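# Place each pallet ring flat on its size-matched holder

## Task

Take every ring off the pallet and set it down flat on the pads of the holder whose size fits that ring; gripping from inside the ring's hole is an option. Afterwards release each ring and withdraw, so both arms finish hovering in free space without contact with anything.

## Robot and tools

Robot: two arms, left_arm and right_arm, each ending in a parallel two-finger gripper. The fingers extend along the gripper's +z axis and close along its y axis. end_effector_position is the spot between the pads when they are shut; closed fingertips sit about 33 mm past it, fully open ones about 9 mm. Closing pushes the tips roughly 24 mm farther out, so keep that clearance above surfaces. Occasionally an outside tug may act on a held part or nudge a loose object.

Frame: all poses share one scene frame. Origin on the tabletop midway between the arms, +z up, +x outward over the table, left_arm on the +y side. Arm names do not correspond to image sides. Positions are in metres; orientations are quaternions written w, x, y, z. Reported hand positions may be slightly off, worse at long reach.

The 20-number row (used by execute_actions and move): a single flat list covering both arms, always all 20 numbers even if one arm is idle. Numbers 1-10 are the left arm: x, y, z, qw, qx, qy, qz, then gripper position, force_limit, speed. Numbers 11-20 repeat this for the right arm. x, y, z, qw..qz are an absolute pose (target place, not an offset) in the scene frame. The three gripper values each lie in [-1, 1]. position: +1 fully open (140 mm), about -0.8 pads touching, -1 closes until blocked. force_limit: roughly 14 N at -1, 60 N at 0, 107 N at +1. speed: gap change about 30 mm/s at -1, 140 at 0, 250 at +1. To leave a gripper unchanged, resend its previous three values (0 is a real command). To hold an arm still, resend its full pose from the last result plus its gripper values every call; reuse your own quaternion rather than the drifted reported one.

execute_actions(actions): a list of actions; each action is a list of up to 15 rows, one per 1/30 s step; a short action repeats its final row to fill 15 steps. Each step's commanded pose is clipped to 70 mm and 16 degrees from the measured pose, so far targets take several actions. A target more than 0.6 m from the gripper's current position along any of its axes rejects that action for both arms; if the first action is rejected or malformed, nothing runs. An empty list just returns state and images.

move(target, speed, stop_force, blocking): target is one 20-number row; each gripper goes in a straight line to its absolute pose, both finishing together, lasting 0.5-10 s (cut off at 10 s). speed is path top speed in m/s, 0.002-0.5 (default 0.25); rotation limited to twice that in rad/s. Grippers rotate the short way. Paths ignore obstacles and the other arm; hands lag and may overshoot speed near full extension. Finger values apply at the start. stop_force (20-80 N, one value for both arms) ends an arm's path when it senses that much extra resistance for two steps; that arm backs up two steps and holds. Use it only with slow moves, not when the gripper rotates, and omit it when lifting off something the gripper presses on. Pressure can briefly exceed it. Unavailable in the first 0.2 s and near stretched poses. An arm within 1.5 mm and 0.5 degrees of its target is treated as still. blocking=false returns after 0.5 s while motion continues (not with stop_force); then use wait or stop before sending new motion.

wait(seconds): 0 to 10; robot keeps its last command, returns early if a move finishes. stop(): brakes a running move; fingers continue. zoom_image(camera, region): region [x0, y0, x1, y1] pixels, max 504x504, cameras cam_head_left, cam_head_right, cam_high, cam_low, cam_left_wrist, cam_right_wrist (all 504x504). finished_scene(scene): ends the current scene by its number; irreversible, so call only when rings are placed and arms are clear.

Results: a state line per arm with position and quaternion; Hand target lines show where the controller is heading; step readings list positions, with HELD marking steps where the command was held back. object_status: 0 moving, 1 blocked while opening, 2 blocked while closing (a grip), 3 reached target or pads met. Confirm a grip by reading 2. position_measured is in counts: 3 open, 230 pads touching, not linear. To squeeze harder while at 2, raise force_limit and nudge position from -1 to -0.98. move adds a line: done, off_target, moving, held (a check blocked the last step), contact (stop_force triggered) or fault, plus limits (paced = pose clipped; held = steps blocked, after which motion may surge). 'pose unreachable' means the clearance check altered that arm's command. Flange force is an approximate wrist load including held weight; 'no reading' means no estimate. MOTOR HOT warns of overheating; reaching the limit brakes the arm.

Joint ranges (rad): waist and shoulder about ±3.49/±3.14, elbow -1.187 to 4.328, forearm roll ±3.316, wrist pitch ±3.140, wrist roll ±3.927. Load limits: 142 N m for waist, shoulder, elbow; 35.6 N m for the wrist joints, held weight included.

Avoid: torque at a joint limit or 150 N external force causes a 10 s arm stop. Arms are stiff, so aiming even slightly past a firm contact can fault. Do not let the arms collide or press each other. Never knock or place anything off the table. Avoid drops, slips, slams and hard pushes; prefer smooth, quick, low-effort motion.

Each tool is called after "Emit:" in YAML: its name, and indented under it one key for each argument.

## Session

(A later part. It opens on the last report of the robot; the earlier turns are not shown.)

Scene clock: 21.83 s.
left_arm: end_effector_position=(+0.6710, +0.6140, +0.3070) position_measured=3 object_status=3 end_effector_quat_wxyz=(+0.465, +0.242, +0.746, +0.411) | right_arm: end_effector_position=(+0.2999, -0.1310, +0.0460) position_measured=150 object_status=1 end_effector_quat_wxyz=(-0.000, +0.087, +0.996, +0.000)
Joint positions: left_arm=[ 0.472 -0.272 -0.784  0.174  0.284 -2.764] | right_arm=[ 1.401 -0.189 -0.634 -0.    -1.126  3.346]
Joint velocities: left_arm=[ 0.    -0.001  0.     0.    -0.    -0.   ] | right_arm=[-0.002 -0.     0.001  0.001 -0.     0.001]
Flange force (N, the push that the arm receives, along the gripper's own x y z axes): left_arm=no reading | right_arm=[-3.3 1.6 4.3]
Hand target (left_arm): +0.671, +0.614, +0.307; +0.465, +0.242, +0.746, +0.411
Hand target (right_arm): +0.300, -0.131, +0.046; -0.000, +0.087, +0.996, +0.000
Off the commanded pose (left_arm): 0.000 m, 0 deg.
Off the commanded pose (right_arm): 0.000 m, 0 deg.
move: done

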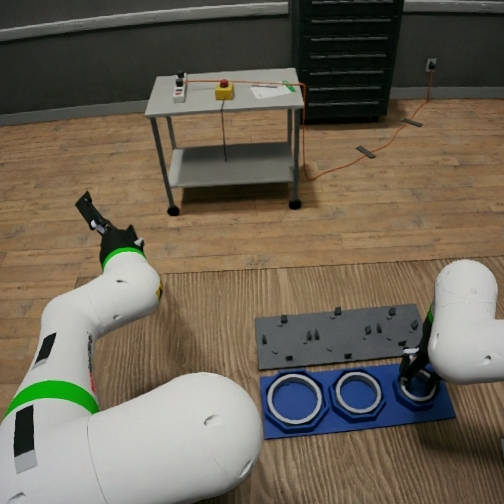

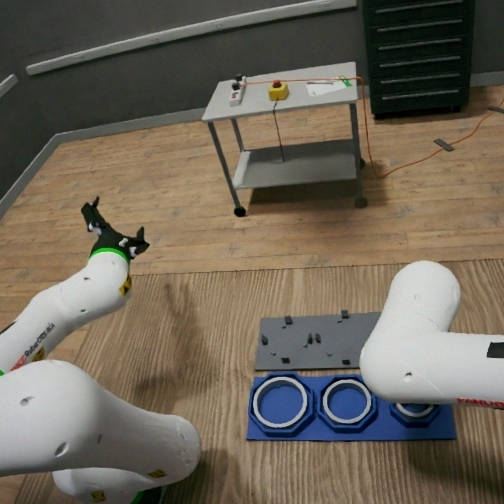

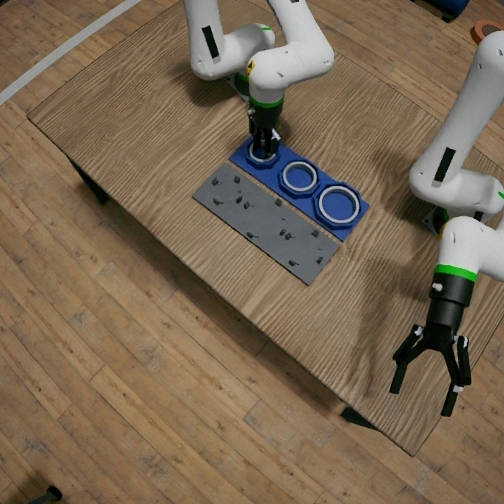

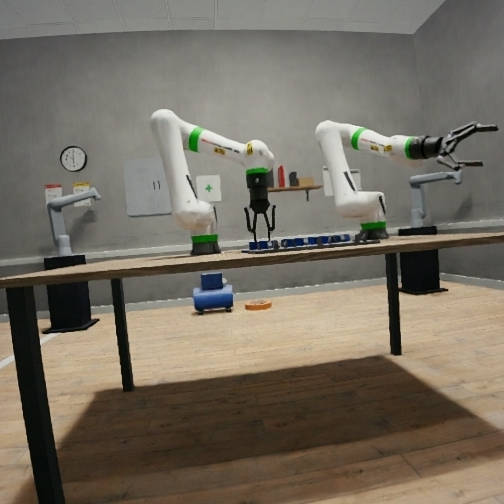

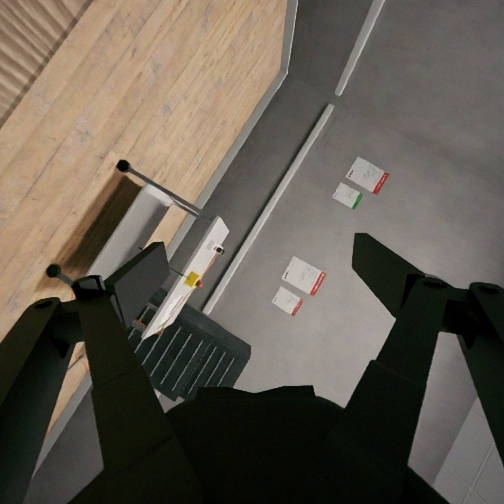

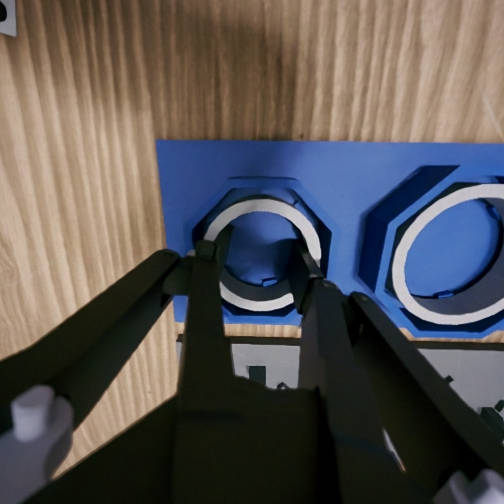

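Emit:
move:
  target: [0.671,0.614,0.307,0.465,0.242,0.746,0.411,1,0,0,0.300,-0.131,0.09,0,0.087,0.996,0,1,0,-0.7]
  speed: 0.08

Emit:
move:
  target: [0.671,0.614,0.307,0.465,0.242,0.746,0.411,1,0,0,0.47,-0.128,0.085,0,0.087,0.996,0,1,0,-0.7]

Emit:
zoom_image:
  camera: "cam_right_wrist"
  region: [150,140,400,390]

Emit:
zoom_image:
  camera: "cam_high"
  region: [180,130,300,250]

Scene clock: 24.17 s.
left_arm: end_effector_position=(+0.6710, +0.6140, +0.3070) position_measured=3 object_status=3 end_effector_quat_wxyz=(+0.465, +0.242, +0.746, +0.411) | right_arm: end_effector_position=(+0.3001, -0.1311, +0.0900) position_measured=150 object_status=1 end_effector_quat_wxyz=(+0.000, +0.087, +0.996, -0.000)
Joint positions: left_arm=[ 0.472 -0.272 -0.784  0.174  0.284 -2.764] | right_arm=[ 1.401 -0.238 -0.562  0.    -1.247  3.345]
Joint velocities: left_arm=[-0.  0.  0. -0. -0. -0.] | right_arm=[-0.001 -0.     0.     0.001 -0.     0.   ]
Flange force (N, the push that the arm receives, along the gripper's own x y z axes): left_arm=no reading | right_arm=[-5.8 3.1 5.1]
Hand target (left_arm): +0.671, +0.614, +0.307; +0.465, +0.242, +0.746, +0.411
Hand target (right_arm): +0.300, -0.131, +0.090; +0.000, +0.087, +0.996, -0.000
Off the commanded pose (left_arm): 0.000 m, 0 deg.
Off the commanded pose (right_arm): 0.000 m, 0 deg.
move: done

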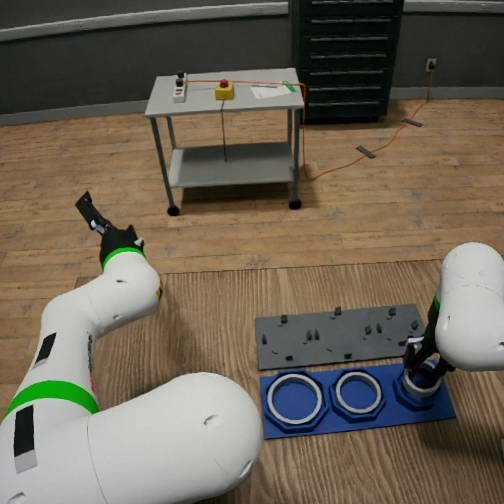

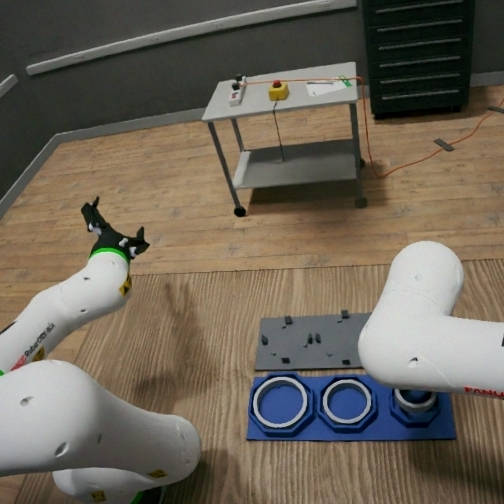

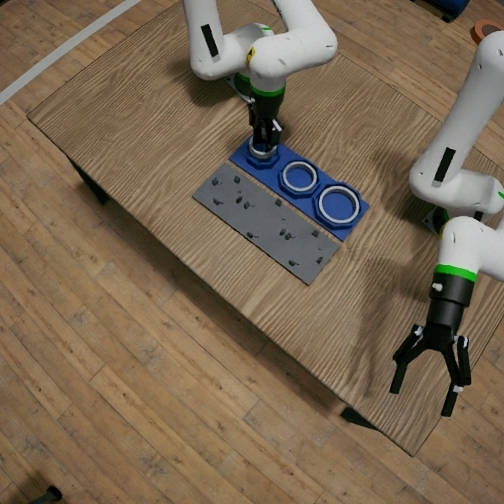

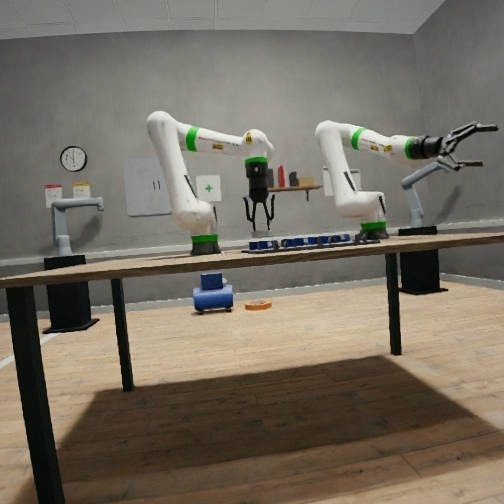

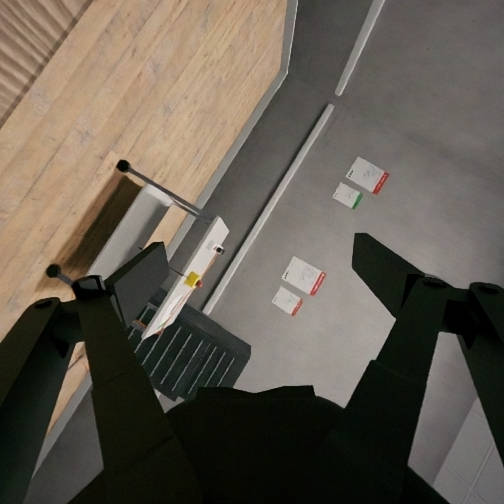

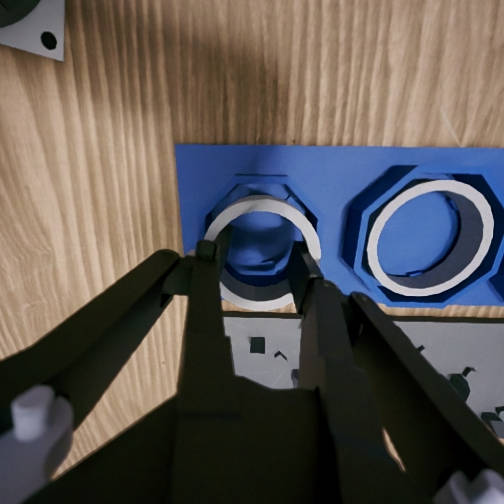

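Scene clock: 25.27 s.
left_arm: end_effector_position=(+0.6710, +0.6140, +0.3070) position_measured=3 object_status=3 end_effector_quat_wxyz=(+0.465, +0.242, +0.746, +0.411) | right_arm: end_effector_position=(+0.4697, -0.1278, +0.0853) position_measured=150 object_status=1 end_effector_quat_wxyz=(-0.000, +0.087, +0.996, -0.000)
Joint positions: left_arm=[ 0.472 -0.272 -0.784  0.174  0.284 -2.764] | right_arm=[ 1.03   0.128 -0.228  0.    -1.215  3.717]
Joint velocities: left_arm=[ 0.     0.002 -0.     0.    -0.    -0.   ] | right_arm=[-0.001  0.     0.001  0.001 -0.     0.002]
Flange force (N, the push that the arm receives, along the gripper's own x y z axes): left_arm=no reading | right_arm=[-4.0 0.1 5.2]
Hand target (left_arm): +0.671, +0.614, +0.307; +0.465, +0.242, +0.746, +0.411
Hand target (right_arm): +0.470, -0.128, +0.085; -0.000, +0.087, +0.996, -0.000
Off the commanded pose (left_arm): 0.000 m, 0 deg.
Off the commanded pose (right_arm): 0.000 m, 0 deg.
move: done

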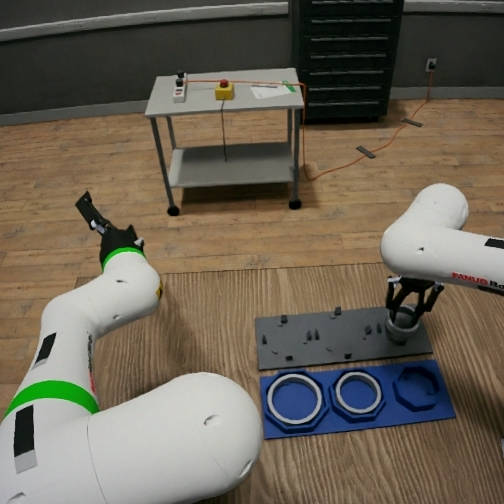

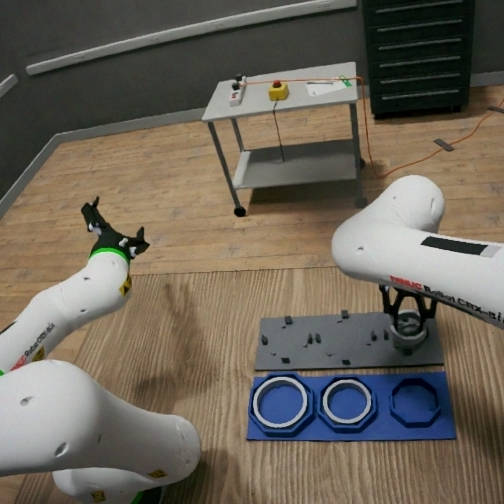

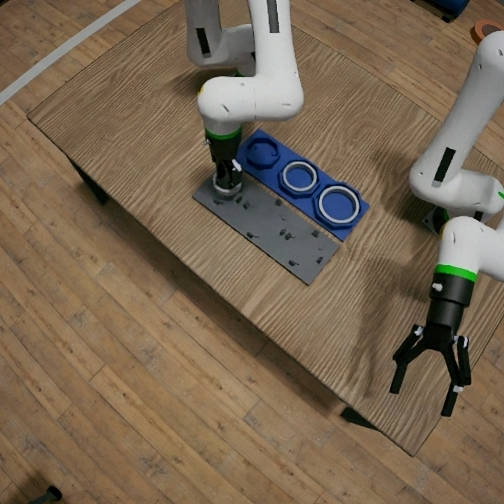

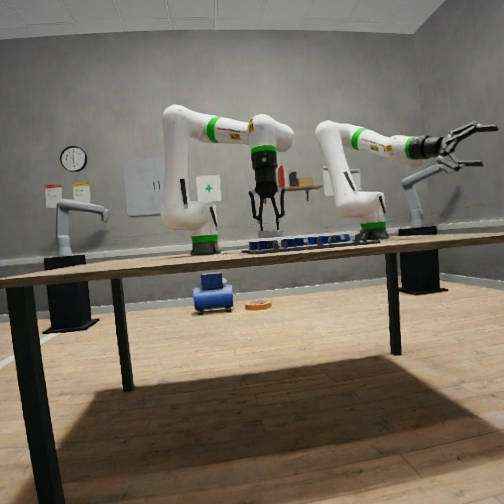

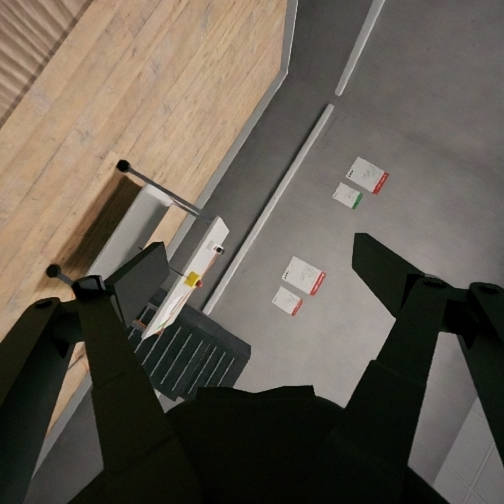

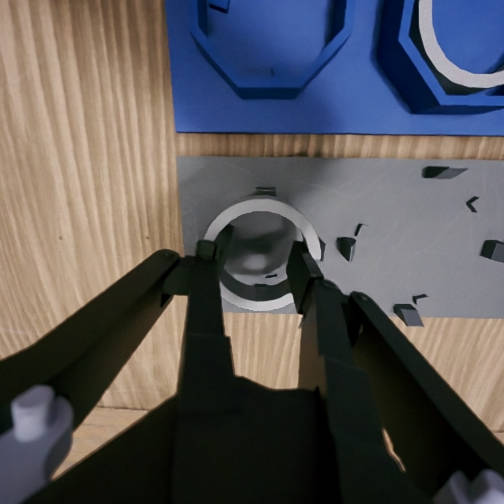

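Region (150, 140, 400, 390) of cam_right_wrist's 504x504 image, scaled by 2.016, with more detail than that image has.

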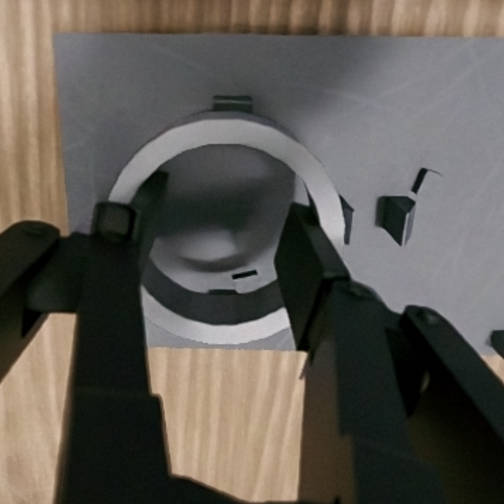

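Region (180, 130, 300, 250) of cam_high's 504x504 image, scaled by 4.200, with more detail than that image has.

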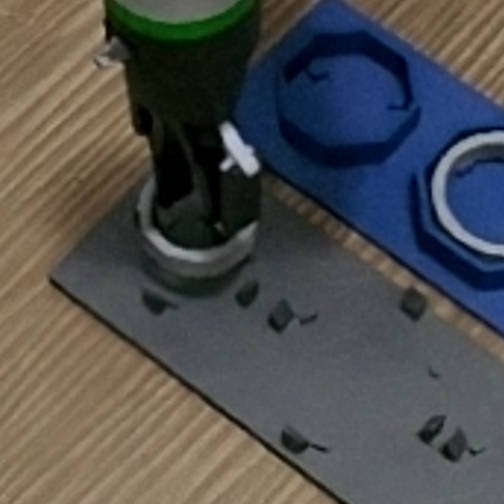

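Emit:
move:
  target: [0.671,0.614,0.307,0.465,0.242,0.746,0.411,1,0,0,0.48,-0.126,0.066,0,0.087,0.996,0,1,0,-0.7]
  speed: 0.04

Emit:
zoom_image:
  camera: "cam_high"
  region: [190,150,270,230]

Emit:
zoom_image:
  camera: "cam_head_left"
  region: [360,290,450,370]

Scene clock: 27.07 s.
left_arm: end_effector_position=(+0.6710, +0.6140, +0.3070) position_measured=3 object_status=3 end_effector_quat_wxyz=(+0.465, +0.242, +0.746, +0.411) | right_arm: end_effector_position=(+0.4800, -0.1260, +0.0660) position_measured=150 object_status=1 end_effector_quat_wxyz=(-0.000, +0.087, +0.996, -0.000)
Joint positions: left_arm=[ 0.472 -0.272 -0.784  0.174  0.284 -2.764] | right_arm=[ 1.016  0.169 -0.229 -0.    -1.173  3.731]
Joint velocities: left_arm=[ 0. -0. -0.  0.  0. -0.] | right_arm=[-0.    -0.     0.     0.002  0.     0.   ]
Flange force (N, the push that the arm receives, along the gripper's own x y z axes): left_arm=no reading | right_arm=[-2.4 1.0 5.4]
Hand target (left_arm): +0.671, +0.614, +0.307; +0.465, +0.242, +0.746, +0.411
Hand target (right_arm): +0.480, -0.126, +0.066; -0.000, +0.087, +0.996, -0.000
Off the commanded pose (left_arm): 0.000 m, 0 deg.
Off the commanded pose (right_arm): 0.000 m, 0 deg.
move: done

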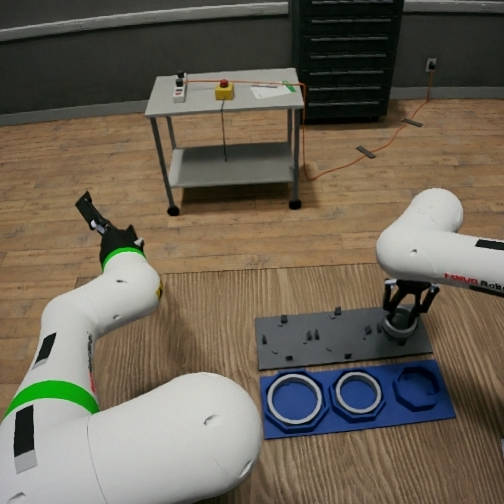

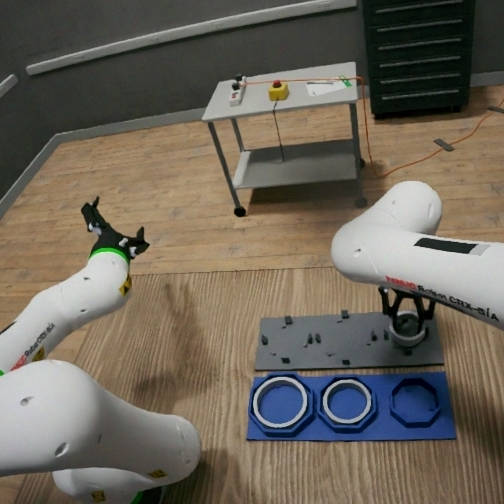

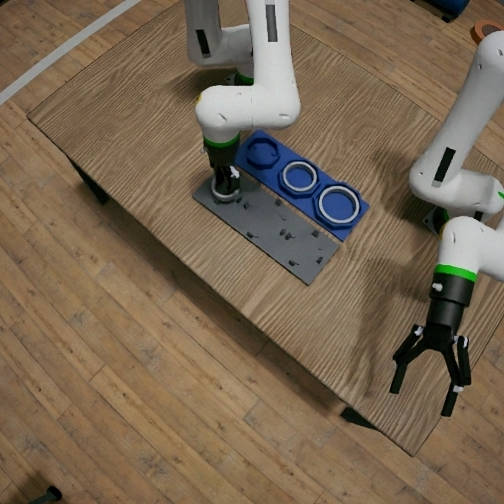

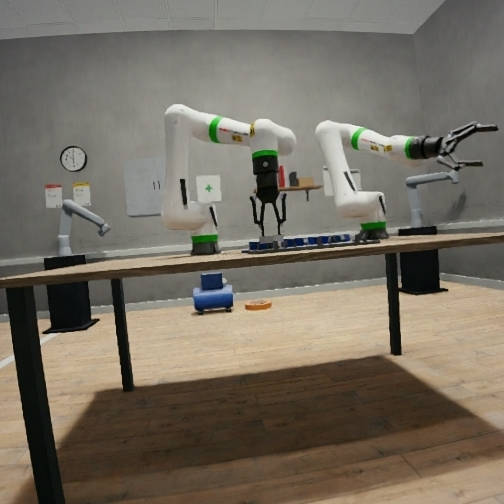

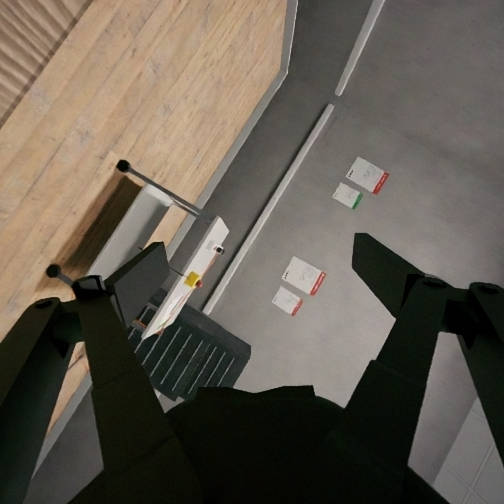

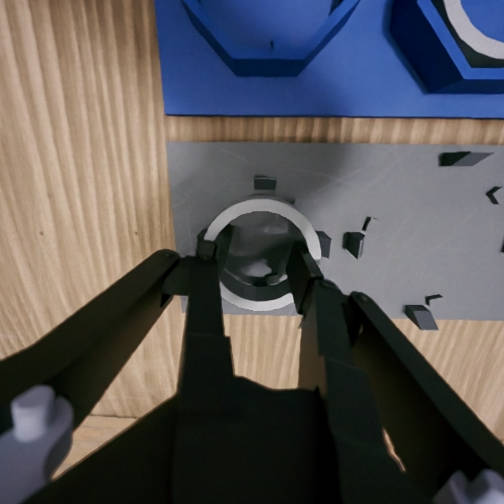

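Region (190, 150, 270, 230) of cam_high's 504x504 image, scaled by 6.300, with more detail than that image has.

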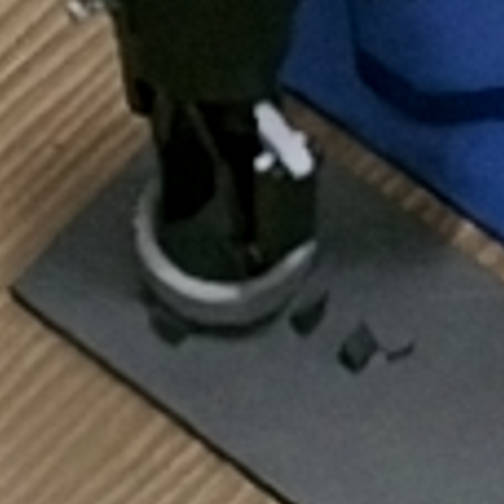

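Region (360, 290, 450, 370) of cam_head_left's 504x504 image, scaled by 5.600, with more detail than that image has.

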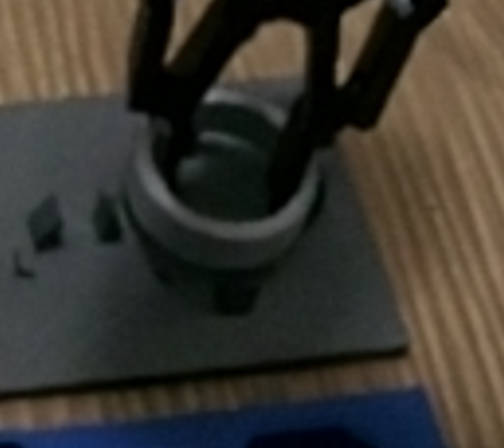

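Emit:
move:
  target: [0.671,0.614,0.307,0.465,0.242,0.746,0.411,1,0,0,0.477,-0.125,0.05,0,0.087,0.996,0,1,0,-0.7]
  speed: 0.012
  stop_force: 20

Emit:
zoom_image:
  camera: "cam_right_wrist"
  region: [150,140,400,390]

action 0: stop_force needs each arm's force reading of the 0.2 s before this call, and left_arm is near a pose that gives none; nothing of the call was run and nothing moved

Region (150, 140, 400, 390) of cam_right_wrist's 504x504 image, scaled by 2.016, with more detail than that image has.

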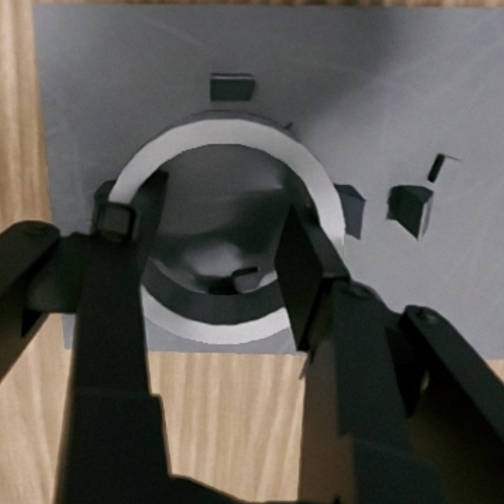

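Emit:
move:
  target: [0.671,0.614,0.307,0.465,0.242,0.746,0.411,1,0,0,0.476,-0.125,0.053,0,0.087,0.996,0,1,0,-0.7]
  speed: 0.015

Emit:
zoom_image:
  camera: "cam_right_wrist"
  region: [150,140,400,390]

Emit:
zoom_image:
  camera: "cam_high"
  region: [190,150,270,230]

Scene clock: 29.83 s.
left_arm: end_effector_position=(+0.6710, +0.6140, +0.3070) position_measured=3 object_status=3 end_effector_quat_wxyz=(+0.465, +0.242, +0.746, +0.411) | right_arm: end_effector_position=(+0.4761, -0.1249, +0.0530) position_measured=150 object_status=1 end_effector_quat_wxyz=(+0.000, +0.087, +0.996, +0.000)
Joint positions: left_arm=[ 0.472 -0.272 -0.784  0.174  0.284 -2.764] | right_arm=[ 1.023  0.175 -0.255 -0.    -1.141  3.724]
Joint velocities: left_arm=[-0.001  0.001 -0.     0.     0.     0.   ] | right_arm=[-0.001 -0.    -0.     0.    -0.001 -0.001]
Flange force (N, the push that the arm receives, along the gripper's own x y z axes): left_arm=no reading | right_arm=[-36.9 8.8 -4.3]
Hand target (left_arm): +0.671, +0.614, +0.307; +0.465, +0.242, +0.746, +0.411
Hand target (right_arm): +0.476, -0.125, +0.053; -0.000, +0.087, +0.996, +0.000
Off the commanded pose (left_arm): 0.000 m, 0 deg.
Off the commanded pose (right_arm): 0.000 m, 0 deg.
move: done

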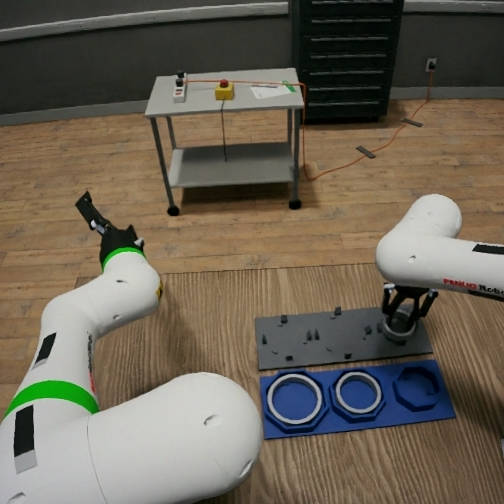

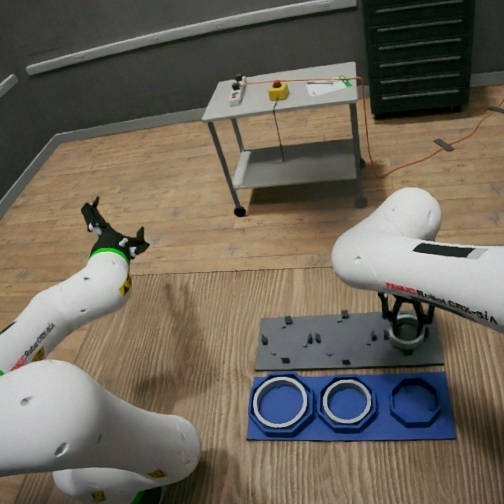

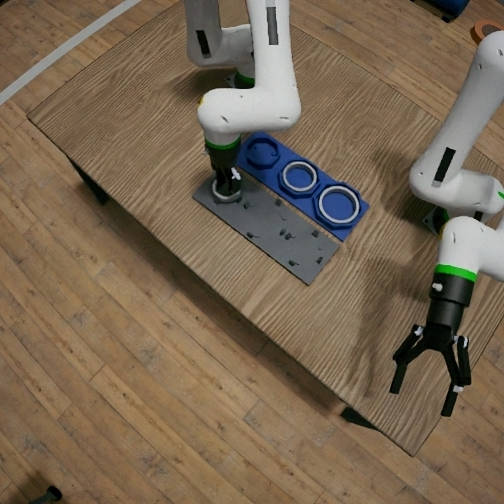

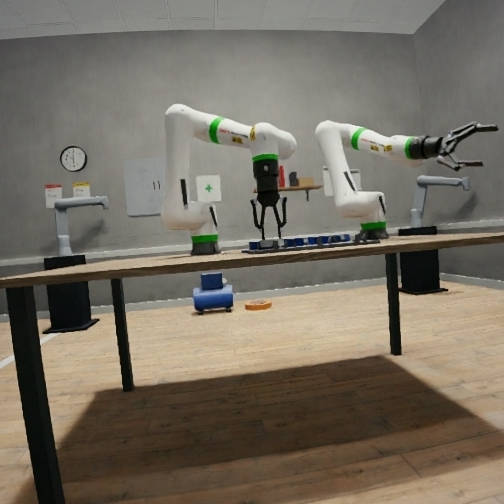

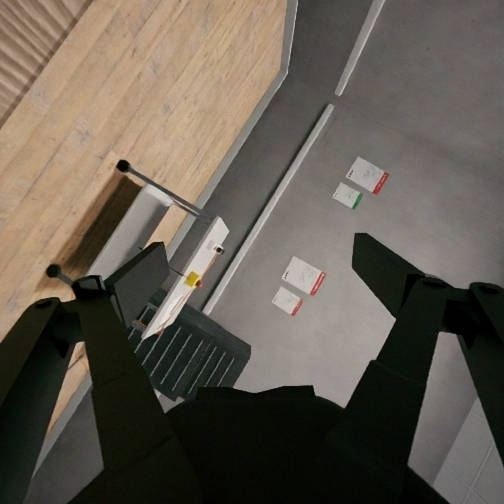

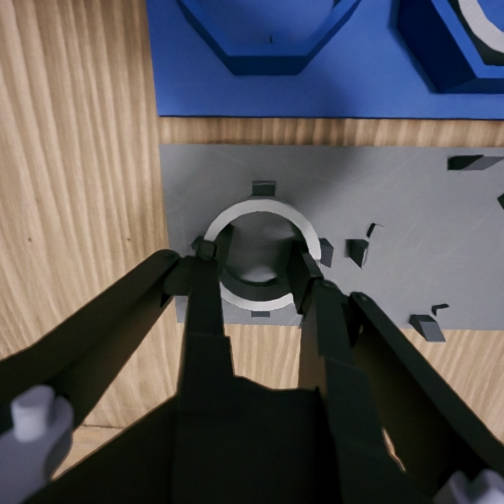

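Region (150, 140, 400, 390) of cam_right_wrist's 504x504 image, scaled by 2.016, with more detail than that image has.

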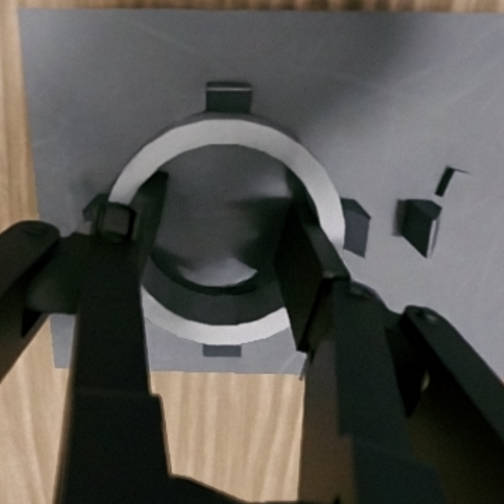

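Region (190, 150, 270, 230) of cam_high's 504x504 image, scaled by 6.300, with more detail than that image has.

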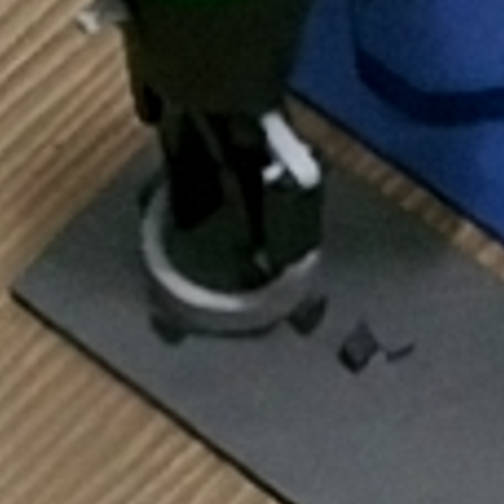

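Pushed toward +x; 0.48 was right.

Emit:
move:
  target: [0.671,0.614,0.307,0.465,0.242,0.746,0.411,1,0,0,0.4795,-0.1255,0.049,0,0.087,0.996,0,1,0,-0.7]
  speed: 0.01

Scene clock: 31.40 s.
left_arm: end_effector_position=(+0.6710, +0.6140, +0.3070) position_measured=3 object_status=3 end_effector_quat_wxyz=(+0.465, +0.242, +0.746, +0.411) | right_arm: end_effector_position=(+0.4794, -0.1254, +0.0490) position_measured=150 object_status=1 end_effector_quat_wxyz=(-0.000, +0.087, +0.996, +0.000)
Joint positions: left_arm=[ 0.472 -0.272 -0.784  0.174  0.284 -2.764] | right_arm=[ 1.017  0.186 -0.253 -0.    -1.133  3.73 ]
Joint velocities: left_arm=[-0.001 -0.001  0.     0.     0.    -0.   ] | right_arm=[-0.001  0.001 -0.     0.001  0.001  0.001]
Flange force (N, the push that the arm receives, along the gripper's own x y z axes): left_arm=no reading | right_arm=[25.8 14.6 -52.2]
Hand target (left_arm): +0.671, +0.614, +0.307; +0.465, +0.242, +0.746, +0.411
Hand target (right_arm): +0.479, -0.125, +0.049; -0.000, +0.087, +0.996, -0.000
Off the commanded pose (left_arm): 0.000 m, 0 deg.
Off the commanded pose (right_arm): 0.000 m, 0 deg.
move: done

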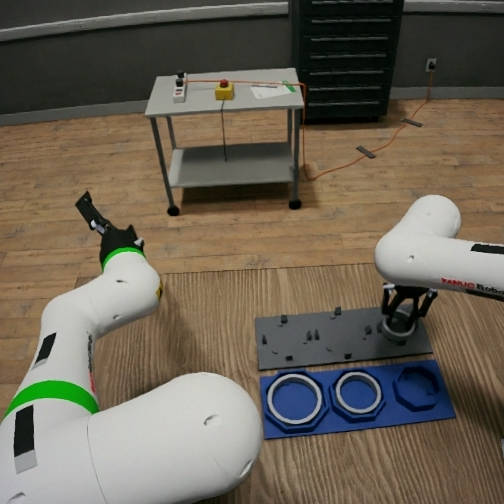

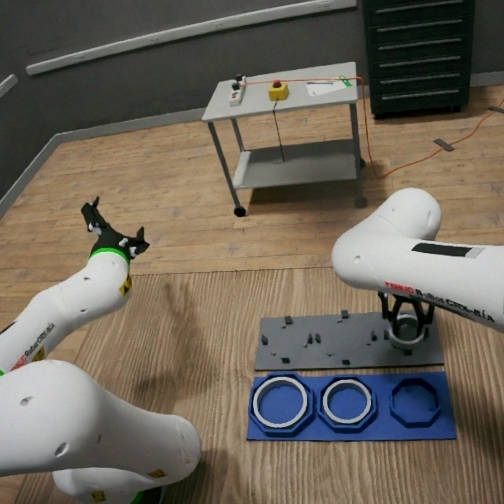

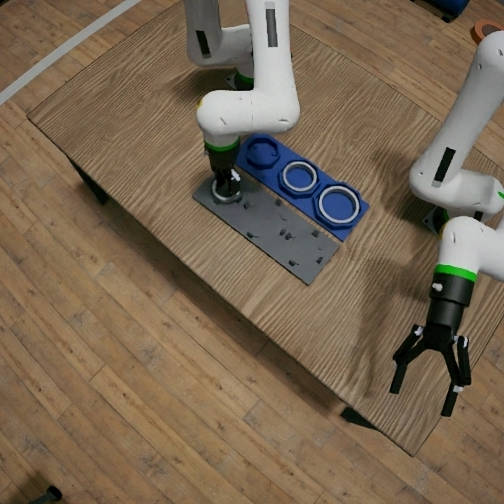

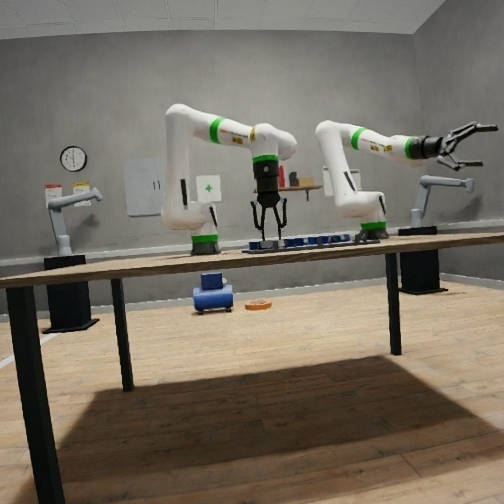

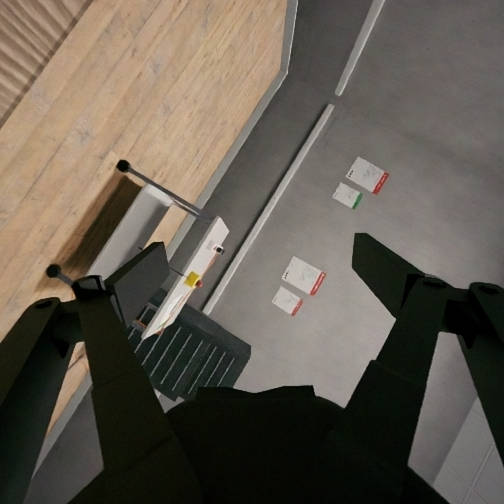

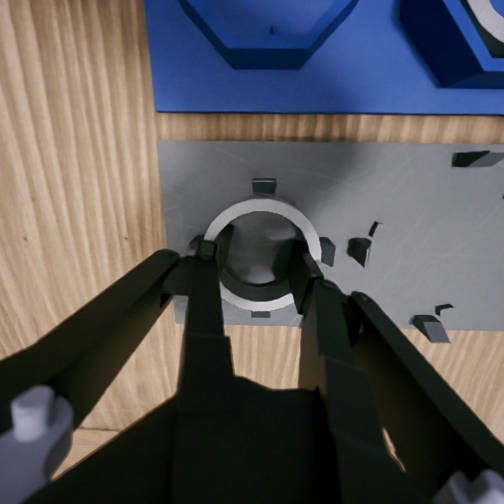

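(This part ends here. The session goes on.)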